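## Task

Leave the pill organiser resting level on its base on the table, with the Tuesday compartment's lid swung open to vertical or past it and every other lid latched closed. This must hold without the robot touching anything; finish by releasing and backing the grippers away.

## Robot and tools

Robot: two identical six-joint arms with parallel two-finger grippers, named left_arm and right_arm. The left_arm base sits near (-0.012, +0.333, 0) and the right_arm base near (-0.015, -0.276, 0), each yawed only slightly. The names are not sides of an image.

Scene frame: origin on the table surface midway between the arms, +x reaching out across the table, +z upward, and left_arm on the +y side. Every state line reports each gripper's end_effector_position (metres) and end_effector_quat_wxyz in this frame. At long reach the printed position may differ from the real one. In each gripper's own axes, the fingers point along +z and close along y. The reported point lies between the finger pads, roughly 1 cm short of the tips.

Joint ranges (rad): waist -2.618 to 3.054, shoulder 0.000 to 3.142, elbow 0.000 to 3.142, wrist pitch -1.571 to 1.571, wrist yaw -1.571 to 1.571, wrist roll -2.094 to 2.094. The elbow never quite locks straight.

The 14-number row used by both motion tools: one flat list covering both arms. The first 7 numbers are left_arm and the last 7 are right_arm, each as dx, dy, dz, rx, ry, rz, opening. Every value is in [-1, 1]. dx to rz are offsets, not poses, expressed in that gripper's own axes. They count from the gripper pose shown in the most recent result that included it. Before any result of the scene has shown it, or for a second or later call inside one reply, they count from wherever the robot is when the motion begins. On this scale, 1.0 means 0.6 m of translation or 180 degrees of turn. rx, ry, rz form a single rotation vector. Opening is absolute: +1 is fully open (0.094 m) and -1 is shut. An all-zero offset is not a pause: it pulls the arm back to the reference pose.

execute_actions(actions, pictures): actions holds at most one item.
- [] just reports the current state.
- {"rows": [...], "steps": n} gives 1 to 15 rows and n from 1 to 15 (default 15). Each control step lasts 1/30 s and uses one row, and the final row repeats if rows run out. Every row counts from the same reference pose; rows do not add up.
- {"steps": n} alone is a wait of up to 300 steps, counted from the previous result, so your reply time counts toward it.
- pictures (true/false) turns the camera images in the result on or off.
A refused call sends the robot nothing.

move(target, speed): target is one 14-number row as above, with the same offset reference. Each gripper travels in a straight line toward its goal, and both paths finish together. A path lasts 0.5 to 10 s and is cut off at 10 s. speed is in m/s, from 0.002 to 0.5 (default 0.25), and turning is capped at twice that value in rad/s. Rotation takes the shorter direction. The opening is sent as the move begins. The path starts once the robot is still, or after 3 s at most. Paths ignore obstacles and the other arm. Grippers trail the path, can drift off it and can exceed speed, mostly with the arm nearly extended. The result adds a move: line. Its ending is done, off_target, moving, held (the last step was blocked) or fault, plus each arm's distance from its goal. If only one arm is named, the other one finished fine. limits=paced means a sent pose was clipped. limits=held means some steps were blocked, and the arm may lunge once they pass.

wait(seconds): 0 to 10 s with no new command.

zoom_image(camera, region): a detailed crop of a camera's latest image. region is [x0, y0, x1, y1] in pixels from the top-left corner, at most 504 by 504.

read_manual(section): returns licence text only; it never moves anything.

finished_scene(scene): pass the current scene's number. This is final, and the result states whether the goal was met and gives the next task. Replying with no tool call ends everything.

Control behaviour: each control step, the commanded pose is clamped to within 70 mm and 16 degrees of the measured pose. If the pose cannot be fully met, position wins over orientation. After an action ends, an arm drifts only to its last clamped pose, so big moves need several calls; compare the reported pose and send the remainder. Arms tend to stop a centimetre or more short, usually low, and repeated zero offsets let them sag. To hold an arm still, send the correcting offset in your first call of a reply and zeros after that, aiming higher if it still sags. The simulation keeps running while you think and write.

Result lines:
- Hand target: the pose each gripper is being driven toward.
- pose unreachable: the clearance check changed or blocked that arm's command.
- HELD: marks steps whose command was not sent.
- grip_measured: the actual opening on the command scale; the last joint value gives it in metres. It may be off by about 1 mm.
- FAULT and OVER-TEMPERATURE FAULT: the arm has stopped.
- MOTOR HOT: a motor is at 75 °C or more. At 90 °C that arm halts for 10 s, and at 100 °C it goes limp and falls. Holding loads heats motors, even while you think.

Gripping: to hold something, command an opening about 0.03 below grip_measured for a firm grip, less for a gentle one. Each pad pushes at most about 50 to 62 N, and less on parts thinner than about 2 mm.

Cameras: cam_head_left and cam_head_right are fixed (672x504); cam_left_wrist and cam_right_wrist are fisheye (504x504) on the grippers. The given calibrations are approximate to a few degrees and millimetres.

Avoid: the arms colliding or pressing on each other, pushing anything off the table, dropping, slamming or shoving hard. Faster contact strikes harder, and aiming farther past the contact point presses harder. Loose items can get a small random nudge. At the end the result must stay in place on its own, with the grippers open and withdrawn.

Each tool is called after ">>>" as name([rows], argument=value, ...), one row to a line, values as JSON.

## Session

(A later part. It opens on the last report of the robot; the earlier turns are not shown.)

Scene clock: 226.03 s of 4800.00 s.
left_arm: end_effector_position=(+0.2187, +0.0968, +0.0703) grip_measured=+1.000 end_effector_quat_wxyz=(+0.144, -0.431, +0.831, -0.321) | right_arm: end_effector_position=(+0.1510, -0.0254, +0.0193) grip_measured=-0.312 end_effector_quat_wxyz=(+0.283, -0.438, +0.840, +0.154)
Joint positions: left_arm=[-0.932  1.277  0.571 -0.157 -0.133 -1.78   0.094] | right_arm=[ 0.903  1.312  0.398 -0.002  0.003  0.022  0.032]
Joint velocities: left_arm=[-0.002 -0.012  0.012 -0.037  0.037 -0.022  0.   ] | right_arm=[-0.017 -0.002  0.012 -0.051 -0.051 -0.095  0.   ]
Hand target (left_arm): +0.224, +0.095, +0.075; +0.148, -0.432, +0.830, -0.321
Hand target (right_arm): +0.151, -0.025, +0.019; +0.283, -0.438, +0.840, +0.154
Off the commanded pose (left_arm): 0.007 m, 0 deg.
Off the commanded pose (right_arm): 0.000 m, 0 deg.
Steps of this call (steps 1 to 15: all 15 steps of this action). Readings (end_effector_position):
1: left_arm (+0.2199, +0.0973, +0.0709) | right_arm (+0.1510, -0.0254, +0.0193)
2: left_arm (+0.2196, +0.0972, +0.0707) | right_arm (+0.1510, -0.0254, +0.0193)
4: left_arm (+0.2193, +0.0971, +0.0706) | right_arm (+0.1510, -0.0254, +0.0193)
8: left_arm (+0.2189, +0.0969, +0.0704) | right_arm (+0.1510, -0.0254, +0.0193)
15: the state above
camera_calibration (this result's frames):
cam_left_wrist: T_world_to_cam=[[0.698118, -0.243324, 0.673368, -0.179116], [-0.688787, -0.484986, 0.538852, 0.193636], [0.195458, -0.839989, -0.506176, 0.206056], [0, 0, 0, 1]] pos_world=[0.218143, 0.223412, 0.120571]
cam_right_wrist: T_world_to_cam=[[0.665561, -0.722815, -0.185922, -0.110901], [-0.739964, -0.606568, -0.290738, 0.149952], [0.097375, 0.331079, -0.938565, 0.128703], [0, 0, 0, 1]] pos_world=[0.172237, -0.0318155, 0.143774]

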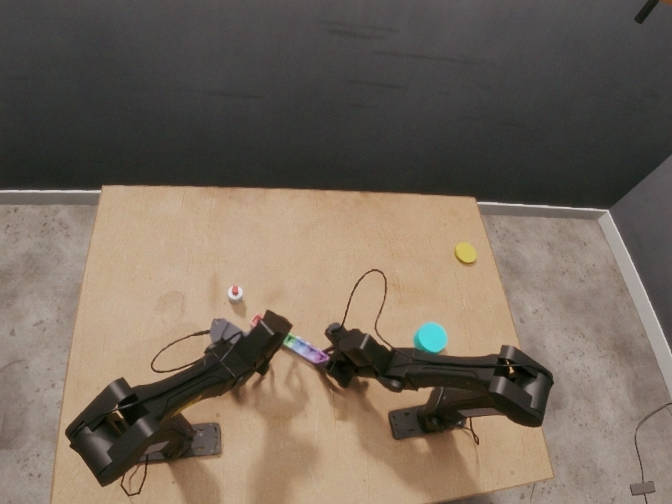

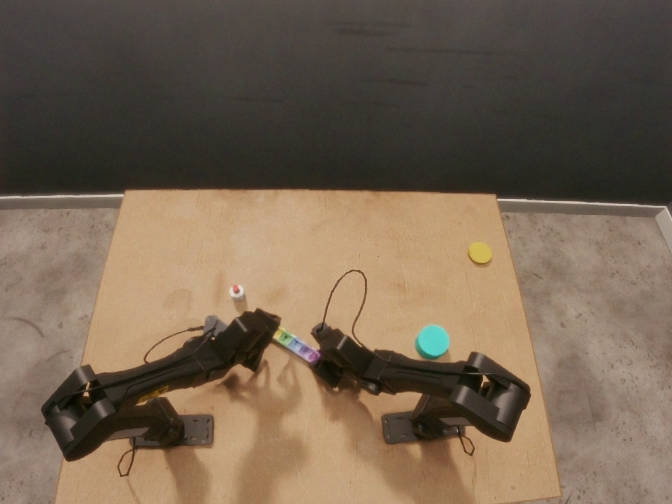

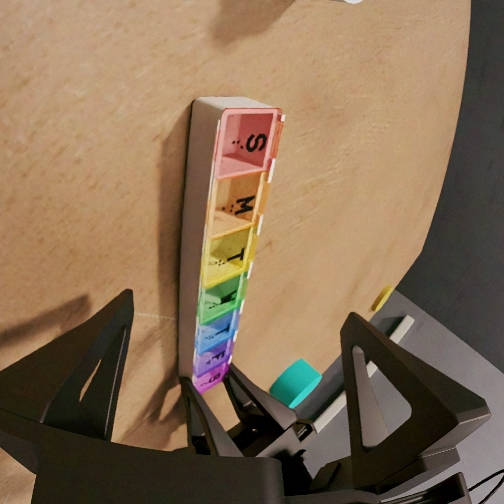

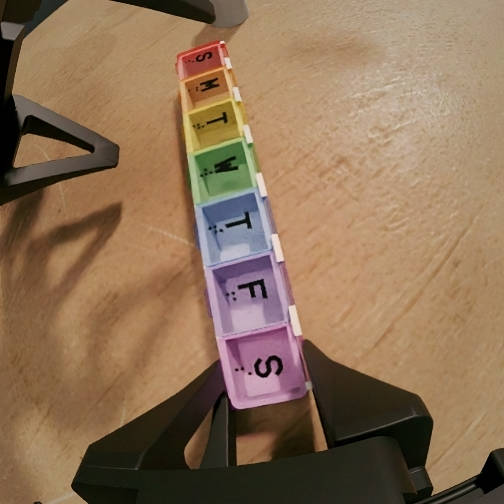

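>>> move(target=[0,-0.028,0.031,0,0,0,1, 0,0,0,0,0,0,-0.37], speed=0.05)

>>> zoom_image(camera="cam_right_wrist", region=[60, 60, 260, 220])

>>> zoom_image(camera="cam_left_wrist", region=[60, 180, 300, 400])

Scene clock: 234.67 s of 4800.00 s.
left_arm: end_effector_position=(+0.2274, +0.0890, +0.0569) grip_measured=+1.000 end_effector_quat_wxyz=(+0.136, -0.433, +0.837, -0.308) | right_arm: end_effector_position=(+0.1510, -0.0254, +0.0193) grip_measured=-0.312 end_effector_quat_wxyz=(+0.283, -0.438, +0.840, +0.154)
Joint positions: left_arm=[-0.917  1.376  0.603 -0.121 -0.114 -1.773  0.094] | right_arm=[ 0.903  1.312  0.398 -0.002  0.003  0.022  0.032]
Joint velocities: left_arm=[ 0.002 -0.002 -0.007  0.007 -0.037  0.007  0.   ] | right_arm=[-0.007  0.012 -0.012  0.007 -0.066  0.037  0.   ]
Hand target (left_arm): +0.238, +0.083, +0.067; +0.145, -0.431, +0.831, -0.320
Hand target (right_arm): +0.151, -0.025, +0.019; +0.283, -0.438, +0.840, +0.154
Off the commanded pose (left_arm): 0.017 m, 2 deg.
Off the commanded pose (right_arm): 0.000 m, 0 deg.
After step 90, 4.77 s passed at rest.
move: off_target (left_arm)
camera_calibration (this result's frames):
cam_left_wrist: T_world_to_cam=[[0.7157, -0.257017, 0.649396, -0.179443], [-0.675275, -0.491984, 0.549505, 0.200015], [0.17826, -0.831802, -0.52567, 0.195284], [0, 0, 0, 1]] pos_world=[0.228681, 0.214722, 0.109276]
cam_right_wrist: T_world_to_cam=[[0.665561, -0.722815, -0.185922, -0.110901], [-0.739964, -0.606568, -0.290738, 0.149952], [0.097375, 0.331079, -0.938565, 0.128703], [0, 0, 0, 1]] pos_world=[0.172237, -0.0318155, 0.143774]

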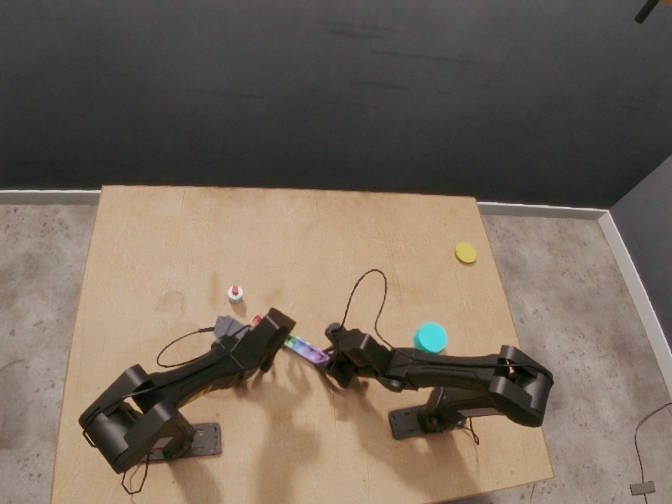

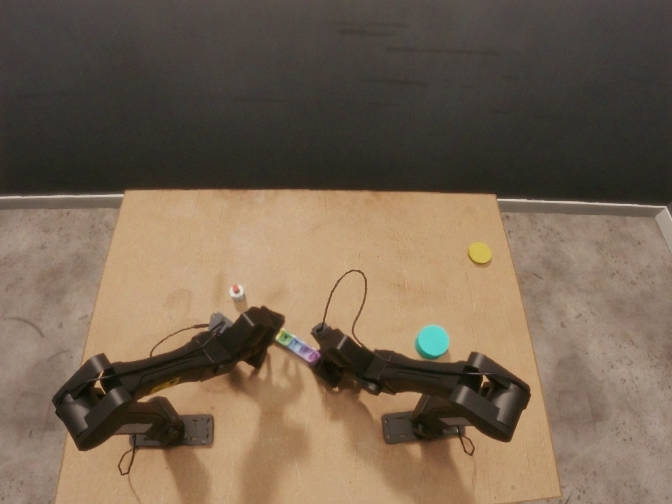

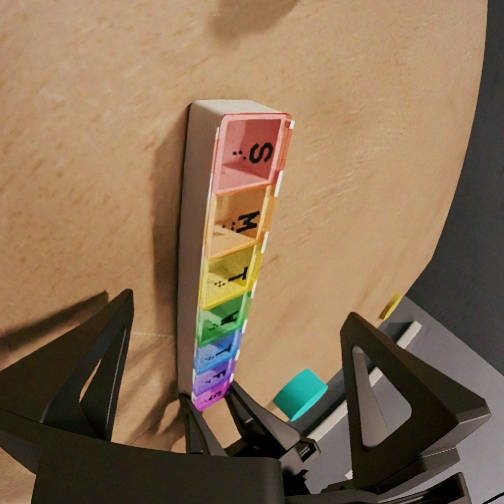

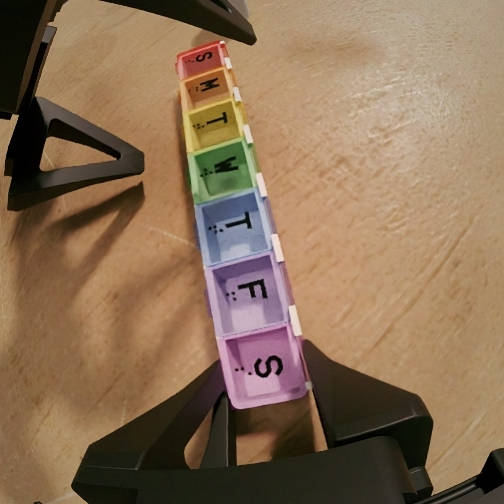

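Region (60, 60, 260, 220) of cam_right_wrist's 504x504 image, scaled by 2.520, with more detail than that image has; it fills the top 403 rows of this view, and the rest is white.

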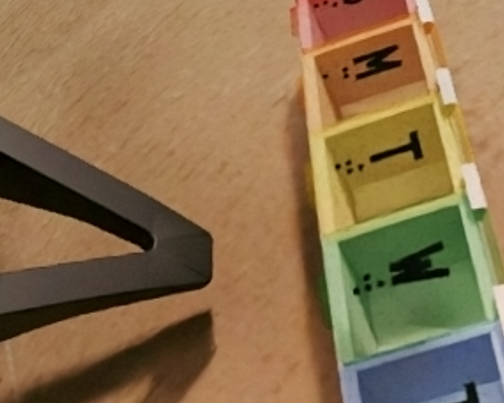

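Region (60, 180, 300, 400) of cam_left_wrist's 504x504 image, scaled by 2.100, with more detail than that image has; it fills the top 462 rows of this view, and the rest is white.

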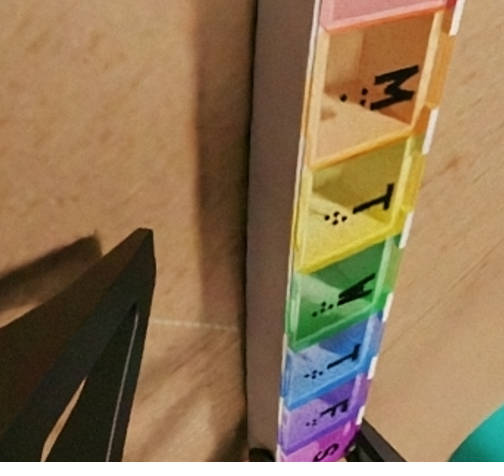

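>>> move(target=[0,-0.048,0.011,0.01,0,0,1, 0,0,0,0,0,0,-0.37], speed=0.03)

>>> zoom_image(camera="cam_right_wrist", region=[60, 60, 260, 220])

>>> zoom_image(camera="cam_left_wrist", region=[60, 180, 300, 400])

Scene clock: 249.70 s of 4800.00 s.
left_arm: end_effector_position=(+0.2379, +0.0797, +0.0602) grip_measured=+1.000 end_effector_quat_wxyz=(+0.134, -0.432, +0.836, -0.310) | right_arm: end_effector_position=(+0.1510, -0.0254, +0.0193) grip_measured=-0.312 end_effector_quat_wxyz=(+0.283, -0.438, +0.840, +0.154)
Joint positions: left_arm=[-0.906  1.425  0.656 -0.119 -0.102 -1.765  0.094] | right_arm=[ 0.903  1.312  0.398 -0.002  0.003  0.022  0.032]
Joint velocities: left_arm=[ 0.002 -0.017 -0.022 -0.022 -0.007  0.022  0.   ] | right_arm=[ 0.002 -0.007 -0.002 -0.051  0.007 -0.051 -0.   ]
Hand target (left_arm): +0.249, +0.074, +0.070; +0.143, -0.430, +0.832, -0.321
Hand target (right_arm): +0.151, -0.025, +0.019; +0.283, -0.438, +0.840, +0.154
Off the commanded pose (left_arm): 0.016 m, 2 deg.
Off the commanded pose (right_arm): 0.000 m, 0 deg.
After step 90, 10.80 s passed at rest.
move: off_target (left_arm)
camera_calibration (this result's frames):
cam_left_wrist: T_world_to_cam=[[0.715486, -0.25566, 0.650168, -0.191598], [-0.676194, -0.487361, 0.552486, 0.200281], [0.175617, -0.834936, -0.521576, 0.188021], [0, 0, 0, 1]] pos_world=[0.239495, 0.205611, 0.111985]
cam_right_wrist: T_world_to_cam=[[0.665561, -0.722815, -0.185922, -0.110901], [-0.739964, -0.606568, -0.290738, 0.149952], [0.097375, 0.331079, -0.938565, 0.128703], [0, 0, 0, 1]] pos_world=[0.172237, -0.0318155, 0.143774]

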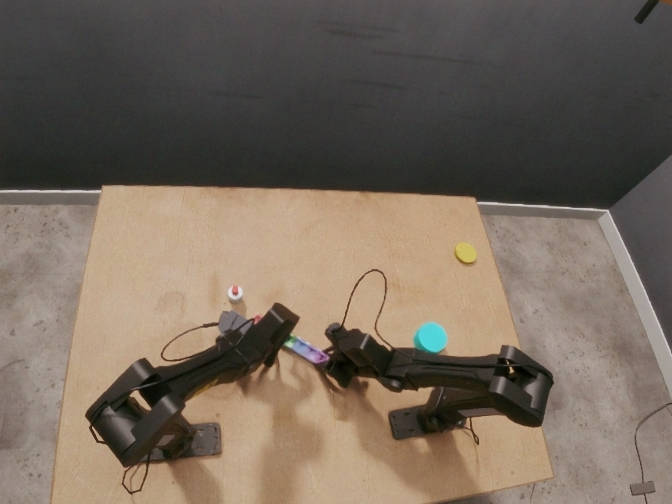

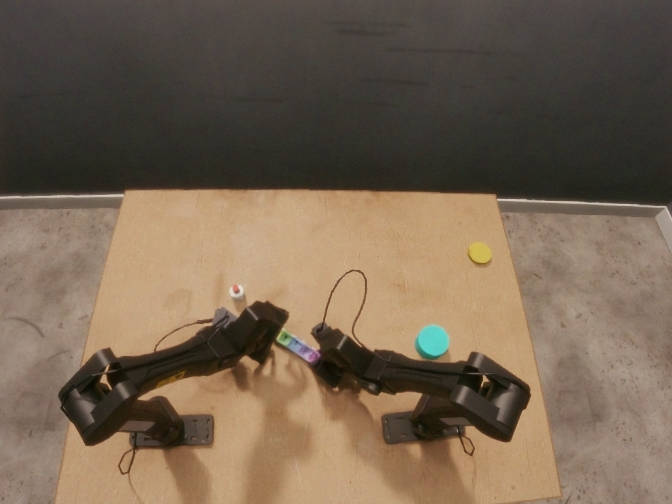

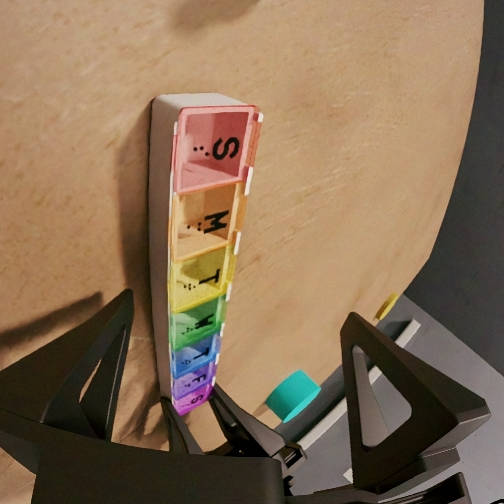

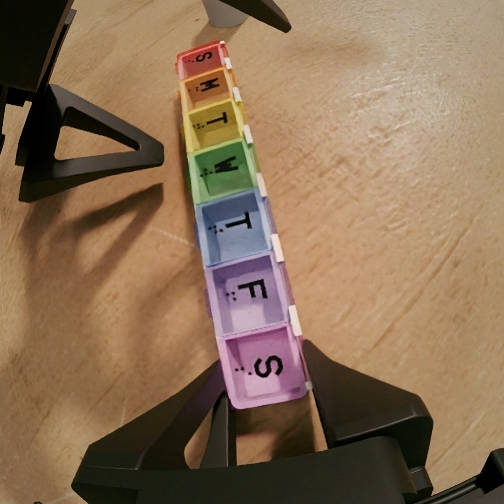

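Region (60, 60, 260, 220) of cam_right_wrist's 504x504 image, scaled by 2.520, with more detail than that image has; it fills the top 403 rows of this view, and the rest is white.

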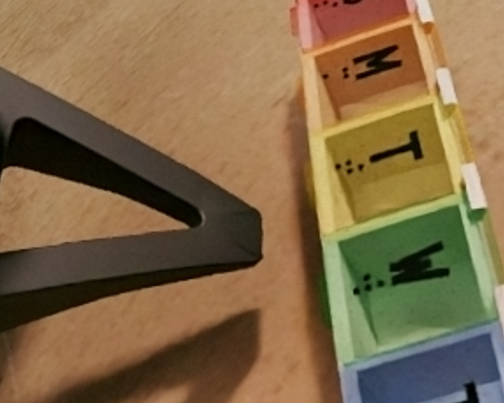

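Region (60, 180, 300, 400) of cam_left_wrist's 504x504 image, scaled by 2.100, with more detail than that image has; it fills the top 462 rows of this view, and the rest is white.

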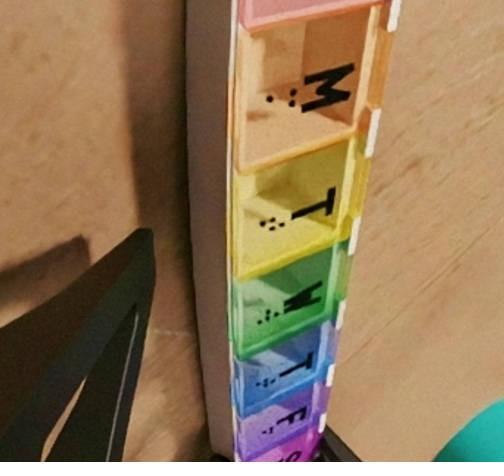

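>>> move(target=[-0.009,-0.051,0.0175,0.01,0,0,1, 0,0,0,0,0,0,-0.37], speed=0.03)

>>> zoom_image(camera="cam_right_wrist", region=[60, 60, 260, 220])

>>> zoom_image(camera="cam_left_wrist", region=[60, 180, 300, 400])

Scene clock: 261.53 s of 4800.00 s.
left_arm: end_effector_position=(+0.2533, +0.0734, +0.0601) grip_measured=+1.000 end_effector_quat_wxyz=(+0.131, -0.432, +0.837, -0.308) | right_arm: end_effector_position=(+0.1510, -0.0254, +0.0193) grip_measured=-0.312 end_effector_quat_wxyz=(+0.283, -0.437, +0.840, +0.154)
Joint positions: left_arm=[-0.874  1.488  0.712 -0.115 -0.078 -1.742  0.094] | right_arm=[ 0.903  1.312  0.398 -0.002  0.003  0.022  0.032]
Joint velocities: left_arm=[-0.012  0.002 -0.012 -0.066 -0.051  0.007  0.   ] | right_arm=[-0.002 -0.002  0.007  0.007 -0.051 -0.022 -0.   ]
Hand target (left_arm): +0.265, +0.067, +0.071; +0.141, -0.430, +0.831, -0.323
Hand target (right_arm): +0.151, -0.025, +0.019; +0.283, -0.438, +0.840, +0.154
Off the commanded pose (left_arm): 0.018 m, 2 deg.
Off the commanded pose (right_arm): 0.000 m, 0 deg.
After step 90, 7.50 s passed at rest.
move: off_target (left_arm)
camera_calibration (this result's frames):
cam_left_wrist: T_world_to_cam=[[0.719153, -0.256702, 0.645695, -0.204743], [-0.673371, -0.486734, 0.556472, 0.206793], [0.171434, -0.834982, -0.522892, 0.181153], [0, 0, 0, 1]] pos_world=[0.255434, 0.199355, 0.11185]
cam_right_wrist: T_world_to_cam=[[0.665307, -0.722992, -0.186144, -0.110862], [-0.740203, -0.606307, -0.290674, 0.149993], [0.0972941, 0.331172, -0.938541, 0.128717], [0, 0, 0, 1]] pos_world=[0.17226, -0.031838, 0.143769]

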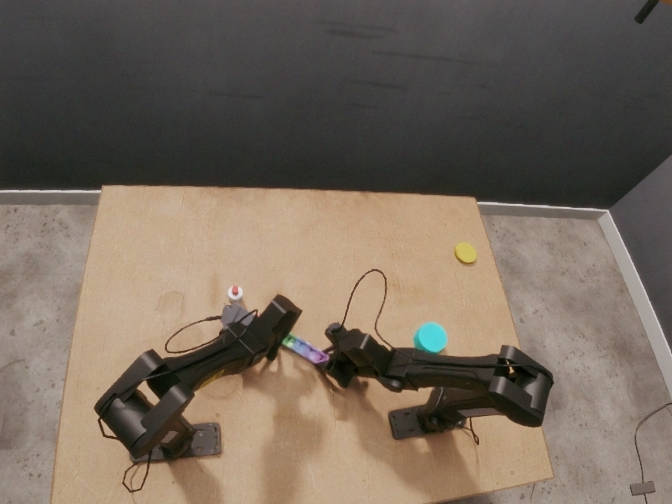

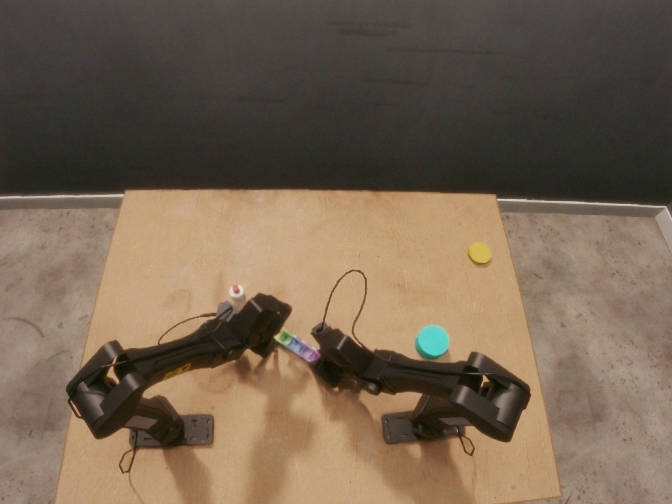

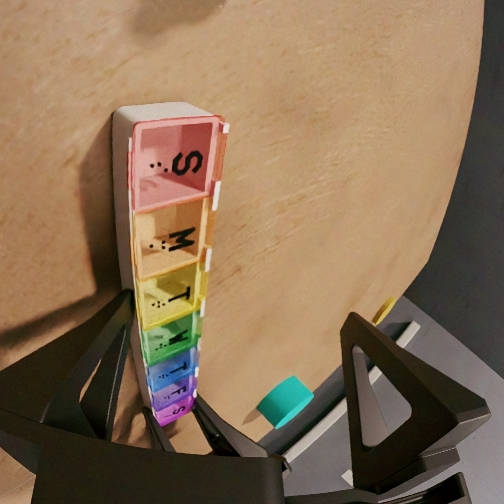

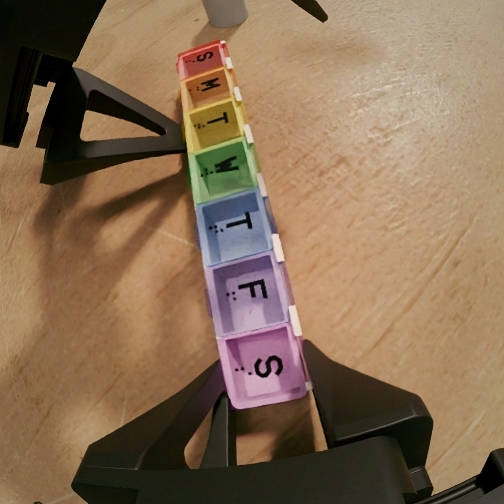

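Region (60, 60, 260, 220) of cam_right_wrist's 504x504 image, scaled by 2.520, with more detail than that image has; it fills the top 403 rows of this view, and the rest is white.

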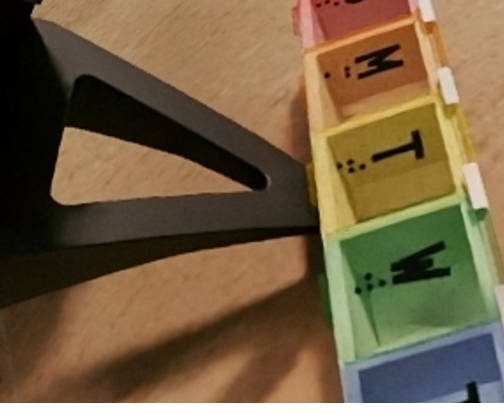

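Region (60, 180, 300, 400) of cam_left_wrist's 504x504 image, scaled by 2.100, with more detail than that image has; it fills the top 462 rows of this view, and the rest is white.

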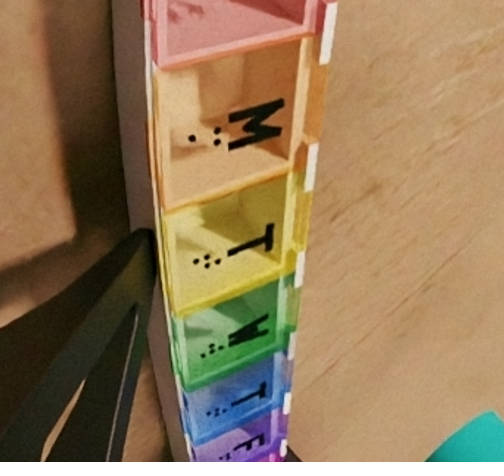

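>>> move(target=[0,-0.040,-0.019,0.01,0,0,1, 0,0,0,0,0,0,-0.37], speed=0.03)

>>> zoom_image(camera="cam_right_wrist", region=[100, 30, 320, 220])

>>> zoom_image(camera="cam_left_wrist", region=[60, 180, 300, 400])

Scene clock: 269.53 s of 4800.00 s.
left_arm: end_effector_position=(+0.2526, +0.0730, +0.0634) grip_measured=+1.000 end_effector_quat_wxyz=(+0.127, -0.433, +0.841, -0.300) | right_arm: end_effector_position=(+0.1511, -0.0254, +0.0193) grip_measured=-0.312 end_effector_quat_wxyz=(+0.283, -0.437, +0.840, +0.154)
Joint positions: left_arm=[-0.874  1.488  0.742 -0.166 -0.074 -1.741  0.094] | right_arm=[ 0.903  1.312  0.398 -0.002  0.004  0.023  0.032]
Joint velocities: left_arm=[-0.007  0.002 -0.012 -0.081 -0.066  0.037  0.   ] | right_arm=[-0.002 -0.007 -0.017  0.007 -0.066 -0.037 -0.   ]
Hand target (left_arm): +0.263, +0.068, +0.084; +0.138, -0.430, +0.832, -0.322
Hand target (right_arm): +0.151, -0.025, +0.019; +0.283, -0.437, +0.840, +0.154
Off the commanded pose (left_arm): 0.024 m, 3 deg.
Off the commanded pose (right_arm): 0.000 m, 0 deg.
After step 90, 3.90 s passed at rest.
move: off_target (left_arm)
camera_calibration (this result's frames):
cam_left_wrist: T_world_to_cam=[[0.72891, -0.267093, 0.630358, -0.207158], [-0.66564, -0.491743, 0.561349, 0.202369], [0.160042, -0.828764, -0.536224, 0.185952], [0, 0, 0, 1]] pos_world=[0.255945, 0.198293, 0.116696]
cam_right_wrist: T_world_to_cam=[[0.664676, -0.723532, -0.1863, -0.110843], [-0.74075, -0.60566, -0.290631, 0.15011], [0.097446, 0.331177, -0.938523, 0.128701], [0, 0, 0, 1]] pos_world=[0.172327, -0.0319051, 0.143765]

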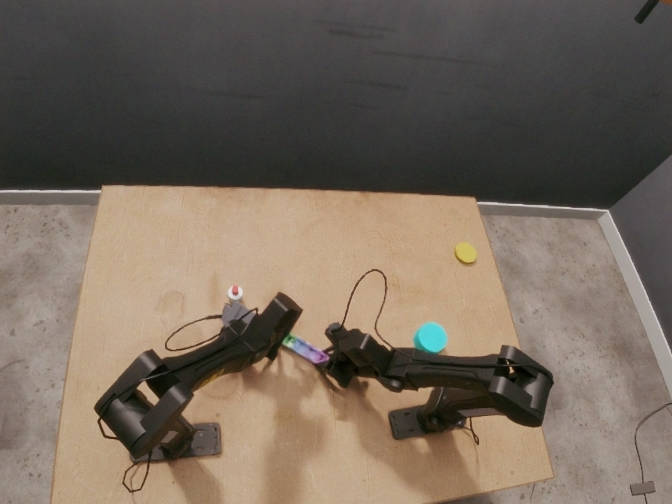

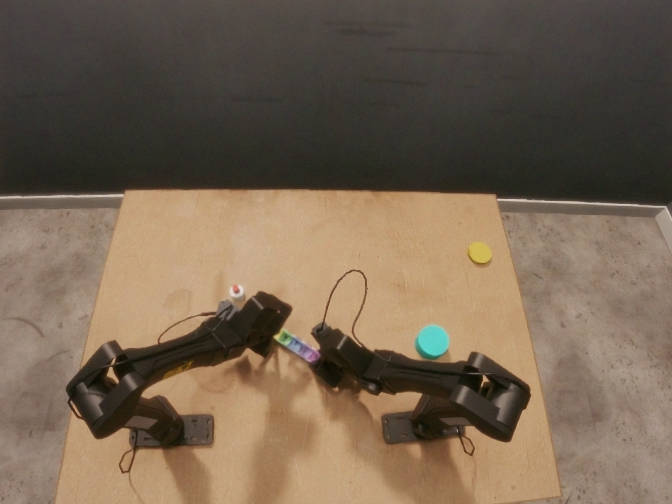

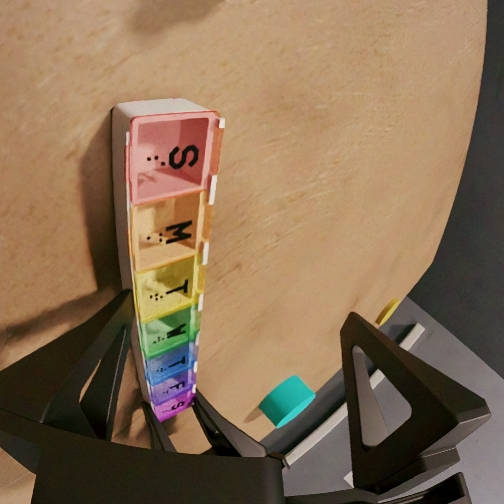

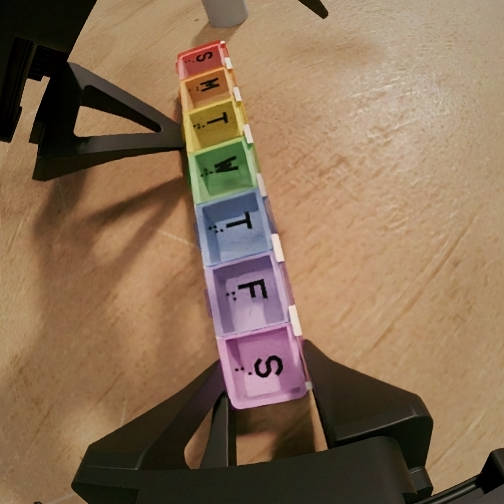

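Region (100, 30, 320, 220) of cam_right_wrist's 504x504 image, scaled by 2.291, with more detail than that image has; it fills the top 435 rows of this view, and the rest is white.

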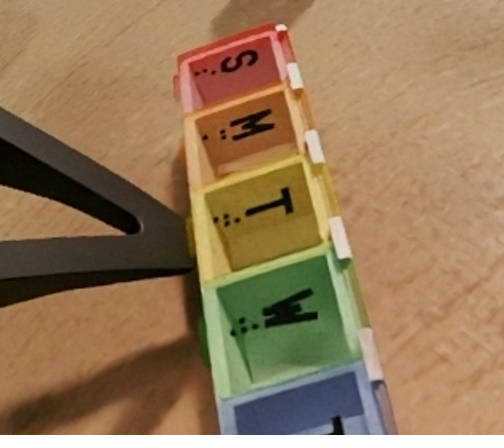

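Region (60, 180, 300, 400) of cam_left_wrist's 504x504 image, scaled by 2.100, with more detail than that image has; it fills the top 462 rows of this view, and the rest is white.

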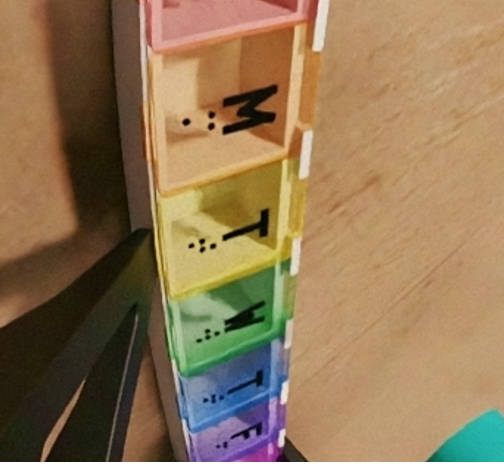

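>>> move(target=[0,-0.0555,-0.0415,0.015,0,0,1, 0,0,0,0,0,0,-0.37], speed=0.03)

>>> zoom_image(camera="cam_right_wrist", region=[100, 30, 320, 220])

Scene clock: 277.23 s of 4800.00 s.
left_arm: end_effector_position=(+0.2539, +0.0708, +0.0802) grip_measured=+1.000 end_effector_quat_wxyz=(+0.124, -0.433, +0.842, -0.297) | right_arm: end_effector_position=(+0.1511, -0.0254, +0.0193) grip_measured=-0.312 end_effector_quat_wxyz=(+0.283, -0.437, +0.840, +0.154)
Joint positions: left_arm=[-0.874  1.468  0.804 -0.254 -0.071 -1.742  0.094] | right_arm=[ 0.903  1.312  0.398 -0.002  0.004  0.023  0.032]
Joint velocities: left_arm=[ 0.027  0.002  0.002 -0.081 -0.022 -0.007  0.   ] | right_arm=[-0.002 -0.002  0.002 -0.081  0.037  0.081  0.001]
Hand target (left_arm): +0.262, +0.068, +0.103; +0.137, -0.430, +0.833, -0.320
Hand target (right_arm): +0.151, -0.025, +0.019; +0.283, -0.437, +0.840, +0.154
Off the commanded pose (left_arm): 0.025 m, 3 deg.
Off the commanded pose (right_arm): 0.000 m, 0 deg.
After step 90, 3.03 s passed at rest.
move: off_target (left_arm)
camera_calibration (this result's frames):
cam_left_wrist: T_world_to_cam=[[0.732983, -0.270058, 0.624344, -0.219635], [-0.662302, -0.492745, 0.56441, 0.191729], [0.155219, -0.827207, -0.540033, 0.19433], [0, 0, 0, 1]] pos_world=[0.257807, 0.19591, 0.133858]
cam_right_wrist: T_world_to_cam=[[0.664676, -0.723532, -0.1863, -0.110843], [-0.74075, -0.60566, -0.290631, 0.15011], [0.097446, 0.331177, -0.938523, 0.128701], [0, 0, 0, 1]] pos_world=[0.172327, -0.0319051, 0.143765]

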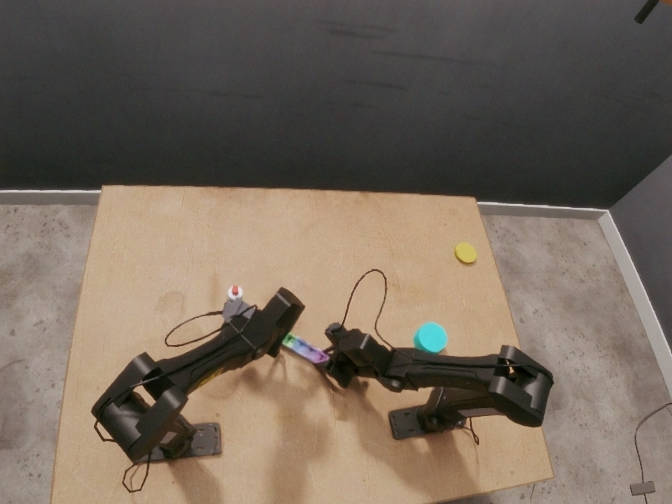

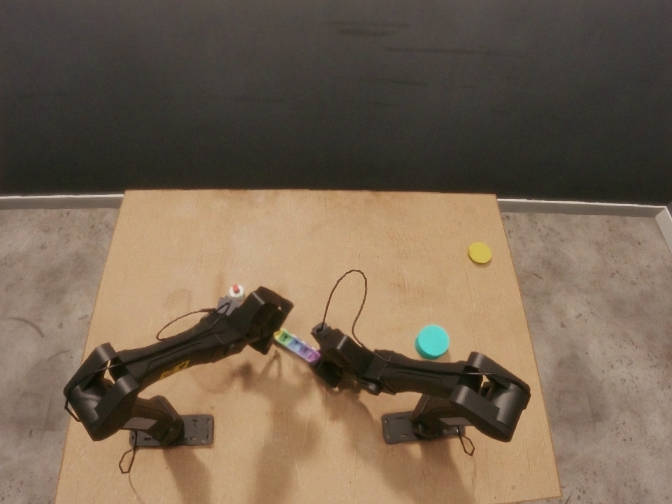

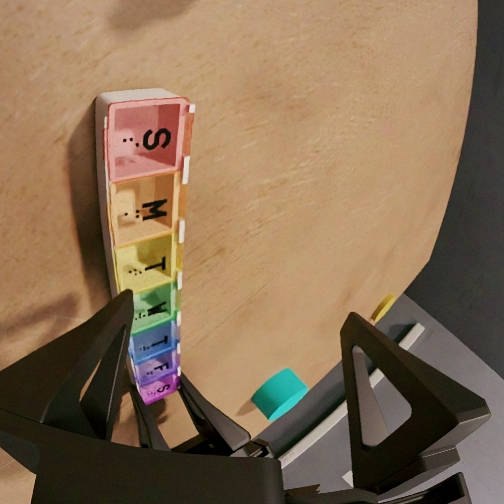

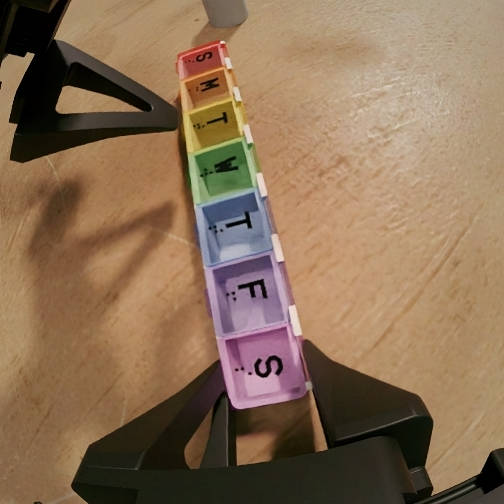

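Region (100, 30, 320, 220) of cam_right_wrist's 504x504 image, scaled by 2.291, with more detail than that image has; it fills the top 435 rows of this view, and the rest is white.

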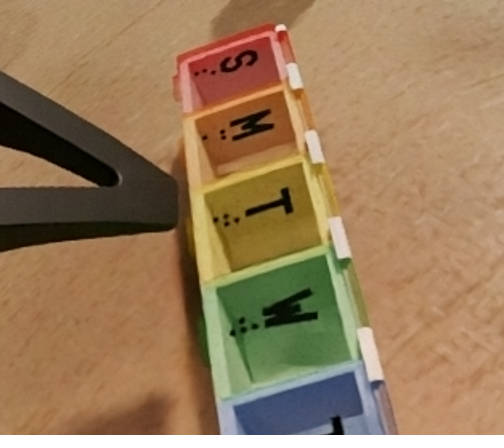

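>>> move(target=[0,0.053,-0.051,0.145,0,0,1, 0,0,0,0,0,0,-0.37], speed=0.08)

Scene clock: 310.00 s of 4800.00 s.
left_arm: end_effector_position=(+0.2187, +0.0975, +0.0776) grip_measured=+1.000 end_effector_quat_wxyz=(+0.207, -0.400, +0.762, -0.466) | right_arm: end_effector_position=(+0.1511, -0.0254, +0.0193) grip_measured=-0.312 end_effector_quat_wxyz=(+0.283, -0.437, +0.840, +0.154)
Joint positions: left_arm=[-0.974  1.207  0.24   0.454 -0.216 -1.755  0.094] | right_arm=[ 0.903  1.312  0.398 -0.002  0.004  0.023  0.032]
Joint velocities: left_arm=[-0.007 -0.002 -0.022  0.007  0.022  0.022  0.   ] | right_arm=[ 0.007 -0.002 -0.002 -0.037 -0.037  0.051 -0.001]
Hand target (left_arm): +0.218, +0.097, +0.087; +0.216, -0.392, +0.754, -0.480
Hand target (right_arm): +0.151, -0.025, +0.019; +0.283, -0.437, +0.840, +0.154
Off the commanded pose (left_arm): 0.007 m, 2 deg.
Off the commanded pose (right_arm): 0.000 m, 0 deg.
After step 90, 26.37 s passed at rest.
move: done
camera_calibration (this result's frames):
cam_left_wrist: T_world_to_cam=[[0.487065, -0.0648005, 0.870958, -0.170438], [-0.819099, -0.379937, 0.429796, 0.21676], [0.303059, -0.92274, -0.238132, 0.174065], [0, 0, 0, 1]] pos_world=[0.207811, 0.231928, 0.096732]
cam_right_wrist: T_world_to_cam=[[0.664676, -0.723532, -0.1863, -0.110843], [-0.74075, -0.60566, -0.290631, 0.15011], [0.097446, 0.331177, -0.938523, 0.128701], [0, 0, 0, 1]] pos_world=[0.172327, -0.0319051, 0.143765]

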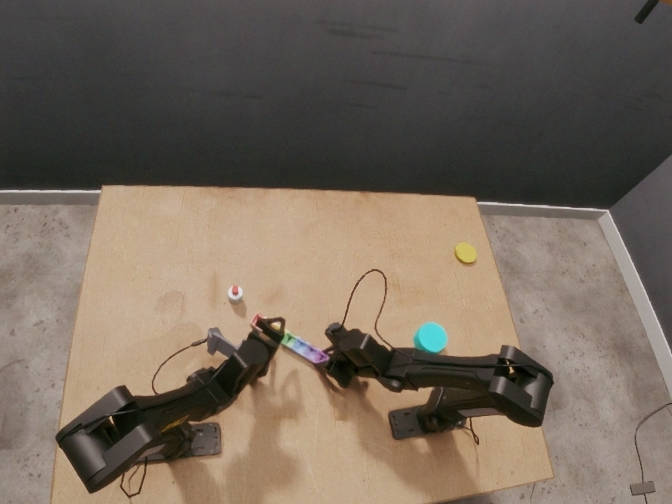

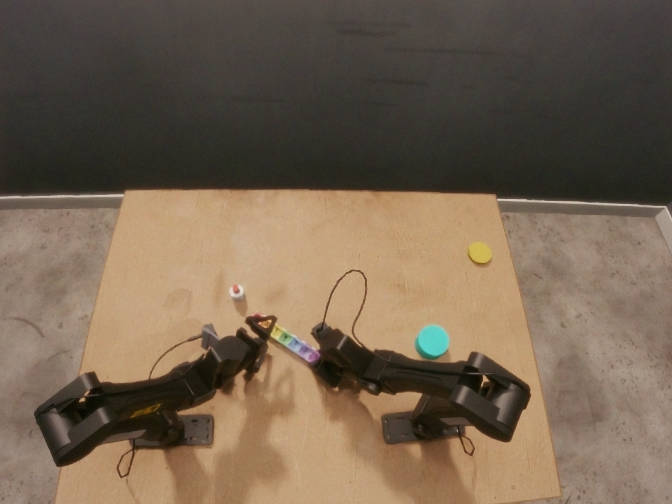

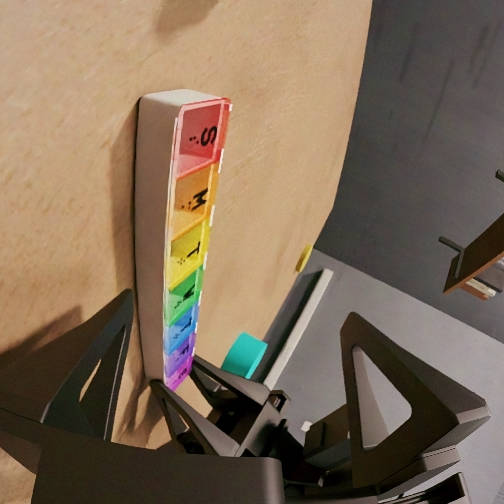

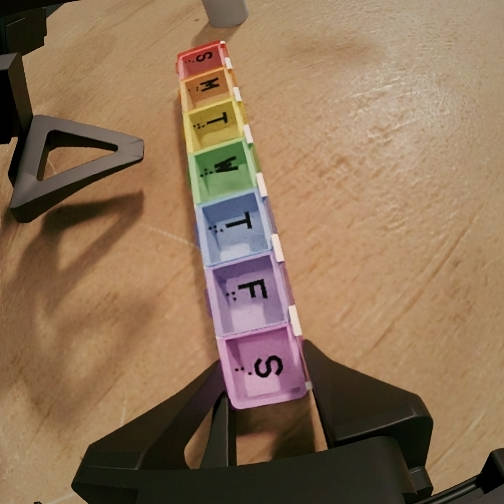

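>>> move(target=[0,-0.019,0.032,0.008,0,0,1, 0,0,0,0,0,0,-0.37], speed=0.04)

>>> zoom_image(camera="cam_right_wrist", region=[60, 60, 260, 220])

>>> zoom_image(camera="cam_left_wrist", region=[60, 180, 300, 400])

Scene clock: 318.40 s of 4800.00 s.
left_arm: end_effector_position=(+0.2234, +0.0951, +0.0615) grip_measured=+1.000 end_effector_quat_wxyz=(+0.202, -0.402, +0.768, -0.456) | right_arm: end_effector_position=(+0.1511, -0.0254, +0.0193) grip_measured=-0.312 end_effector_quat_wxyz=(+0.283, -0.437, +0.840, +0.154)
Joint positions: left_arm=[-0.957  1.314  0.24   0.536 -0.196 -1.752  0.094] | right_arm=[ 0.903  1.312  0.398 -0.002  0.004  0.023  0.032]
Joint velocities: left_arm=[-0.027 -0.007  0.012  0.066  0.007  0.125  0.   ] | right_arm=[-0.012 -0.002 -0.017  0.022 -0.022  0.007 -0.001]
Hand target (left_arm): +0.236, +0.086, +0.078; +0.212, -0.397, +0.756, -0.475
Hand target (right_arm): +0.151, -0.025, +0.019; +0.283, -0.437, +0.840, +0.154
Off the commanded pose (left_arm): 0.024 m, 3 deg.
Off the commanded pose (right_arm): 0.000 m, 0 deg.
After step 90, 4.60 s passed at rest.
move: off_target (left_arm)
camera_calibration (this result's frames):
cam_left_wrist: T_world_to_cam=[[0.505146, -0.0795706, 0.859358, -0.160757], [-0.810648, -0.385382, 0.44083, 0.224577], [0.296104, -0.91932, -0.259178, 0.169066], [0, 0, 0, 1]] pos_world=[0.213198, 0.229182, 0.0829662]
cam_right_wrist: T_world_to_cam=[[0.664676, -0.723532, -0.1863, -0.110843], [-0.74075, -0.60566, -0.290631, 0.15011], [0.097446, 0.331177, -0.938523, 0.128701], [0, 0, 0, 1]] pos_world=[0.172327, -0.0319051, 0.143765]

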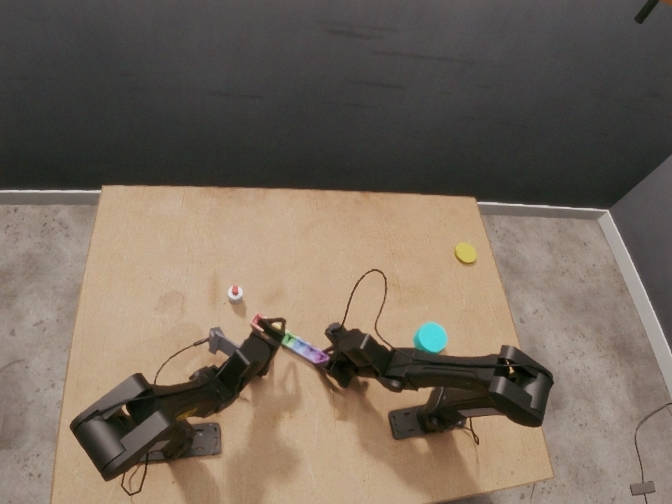

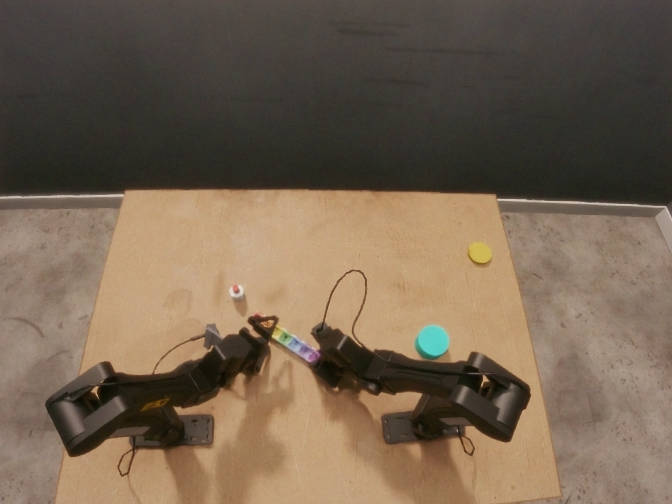

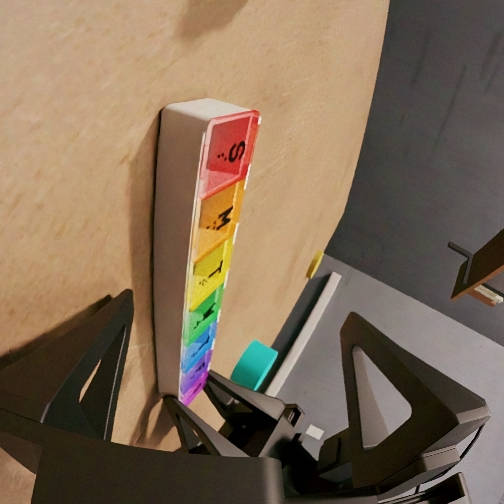

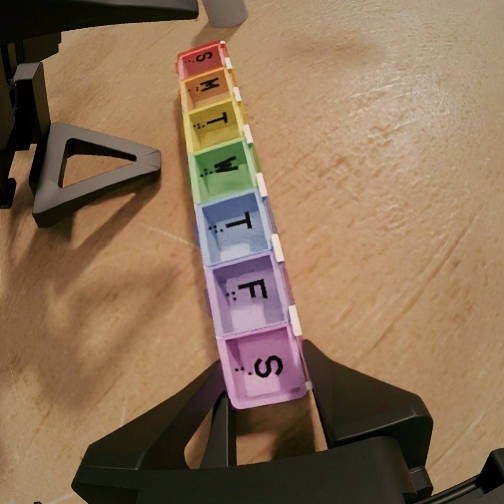

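Region (60, 60, 260, 220) of cam_right_wrist's 504x504 image, scaled by 2.520, with more detail than that image has; it fills the top 403 rows of this view, and the rest is white.

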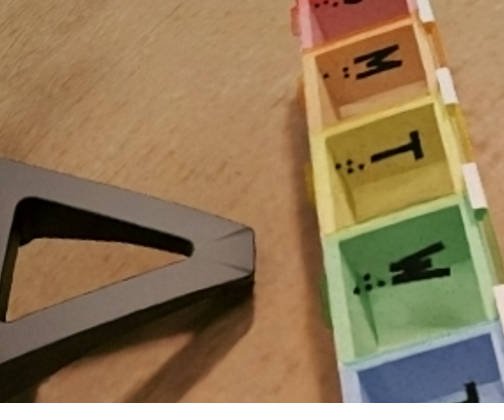

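Region (60, 180, 300, 400) of cam_left_wrist's 504x504 image, scaled by 2.100, with more detail than that image has; it fills the top 462 rows of this view, and the rest is white.

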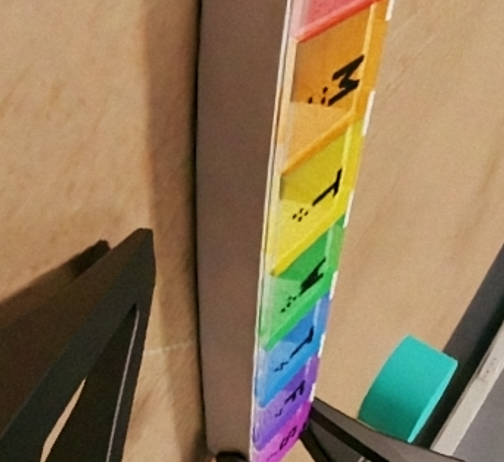

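>>> execute_actions([
  {"rows":[[0,-0.042,-0.001,0.015,0,0,1, 0,0,0,0,0,0,-0.37]],"steps":15},
], pictures=false)

Scene clock: 325.23 s of 4800.00 s.
left_arm: end_effector_position=(+0.2243, +0.0945, +0.0613) grip_measured=+1.000 end_effector_quat_wxyz=(+0.200, -0.402, +0.771, -0.451) | right_arm: end_effector_position=(+0.1511, -0.0254, +0.0193) grip_measured=-0.312 end_effector_quat_wxyz=(+0.283, -0.437, +0.840, +0.154)
Joint positions: left_arm=[-0.953  1.314  0.252  0.512 -0.19  -1.749  0.094] | right_arm=[ 0.903  1.312  0.398 -0.002  0.004  0.023  0.032]
Joint velocities: left_arm=[-0.017 -0.012  0.012  0.022 -0.007  0.081  0.   ] | right_arm=[ 0.002  0.007 -0.007  0.022  0.022 -0.007 -0.001]
Hand target (left_arm): +0.234, +0.089, +0.084; +0.212, -0.397, +0.757, -0.474
Hand target (right_arm): +0.151, -0.025, +0.019; +0.283, -0.437, +0.840, +0.154
Off the commanded pose (left_arm): 0.025 m, 3 deg.
Off the commanded pose (right_arm): 0.000 m, 0 deg.
Steps of this call (steps 1 to 90: nothing new was sent; then 3.33 s passed at rest; steps 91 to 105: all 15 steps of this action). Readings (end_effector_position):
91: left_arm (+0.2240, +0.0941, +0.0631) | right_arm (+0.1511, -0.0254, +0.0193)
92: left_arm (+0.2242, +0.0942, +0.0627) | right_arm (+0.1511, -0.0254, +0.0193)
94: left_arm (+0.2249, +0.0942, +0.0628) | right_arm (+0.1511, -0.0254, +0.0193)
98: left_arm (+0.2249, +0.0940, +0.0626) | right_arm (+0.1511, -0.0254, +0.0193)
105: the state above

>>> execute_actions([
  {"rows":[[0,-0.052,-0.012,0.02,0,0,1, 0,0,0,0,0,0,-0.37]],"steps":15},
], pictures=false)

Scene clock: 329.17 s of 4800.00 s.
left_arm: end_effector_position=(+0.2243, +0.0943, +0.0714) grip_measured=+1.000 end_effector_quat_wxyz=(+0.202, -0.400, +0.769, -0.456) | right_arm: end_effector_position=(+0.1511, -0.0254, +0.0193) grip_measured=-0.312 end_effector_quat_wxyz=(+0.283, -0.437, +0.840, +0.154)
Joint positions: left_arm=[-0.953  1.263  0.266  0.459 -0.19  -1.745  0.094] | right_arm=[ 0.903  1.312  0.398 -0.002  0.004  0.023  0.032]
Joint velocities: left_arm=[-0.002  0.002  0.007 -0.022  0.007  0.022  0.   ] | right_arm=[-0.002 -0.002 -0.017  0.037  0.051 -0.037  0.001]
Hand target (left_arm): +0.233, +0.090, +0.092; +0.213, -0.395, +0.757, -0.476
Hand target (right_arm): +0.151, -0.025, +0.019; +0.283, -0.437, +0.840, +0.154
Off the commanded pose (left_arm): 0.023 m, 3 deg.
Off the commanded pose (right_arm): 0.000 m, 0 deg.
Steps of this call (steps 1 to 90: nothing new was sent; then 0.43 s passed at rest; steps 91 to 105: all 15 steps of this action). Readings (end_effector_position):
91: left_arm (+0.2240, +0.0949, +0.0615) | right_arm (+0.1511, -0.0254, +0.0193)
92: left_arm (+0.2235, +0.0953, +0.0628) | right_arm (+0.1511, -0.0254, +0.0193)
94: left_arm (+0.2240, +0.0948, +0.0684) | right_arm (+0.1511, -0.0254, +0.0193)
98: left_arm (+0.2253, +0.0931, +0.0741) | right_arm (+0.1511, -0.0254, +0.0193)
105: the state above


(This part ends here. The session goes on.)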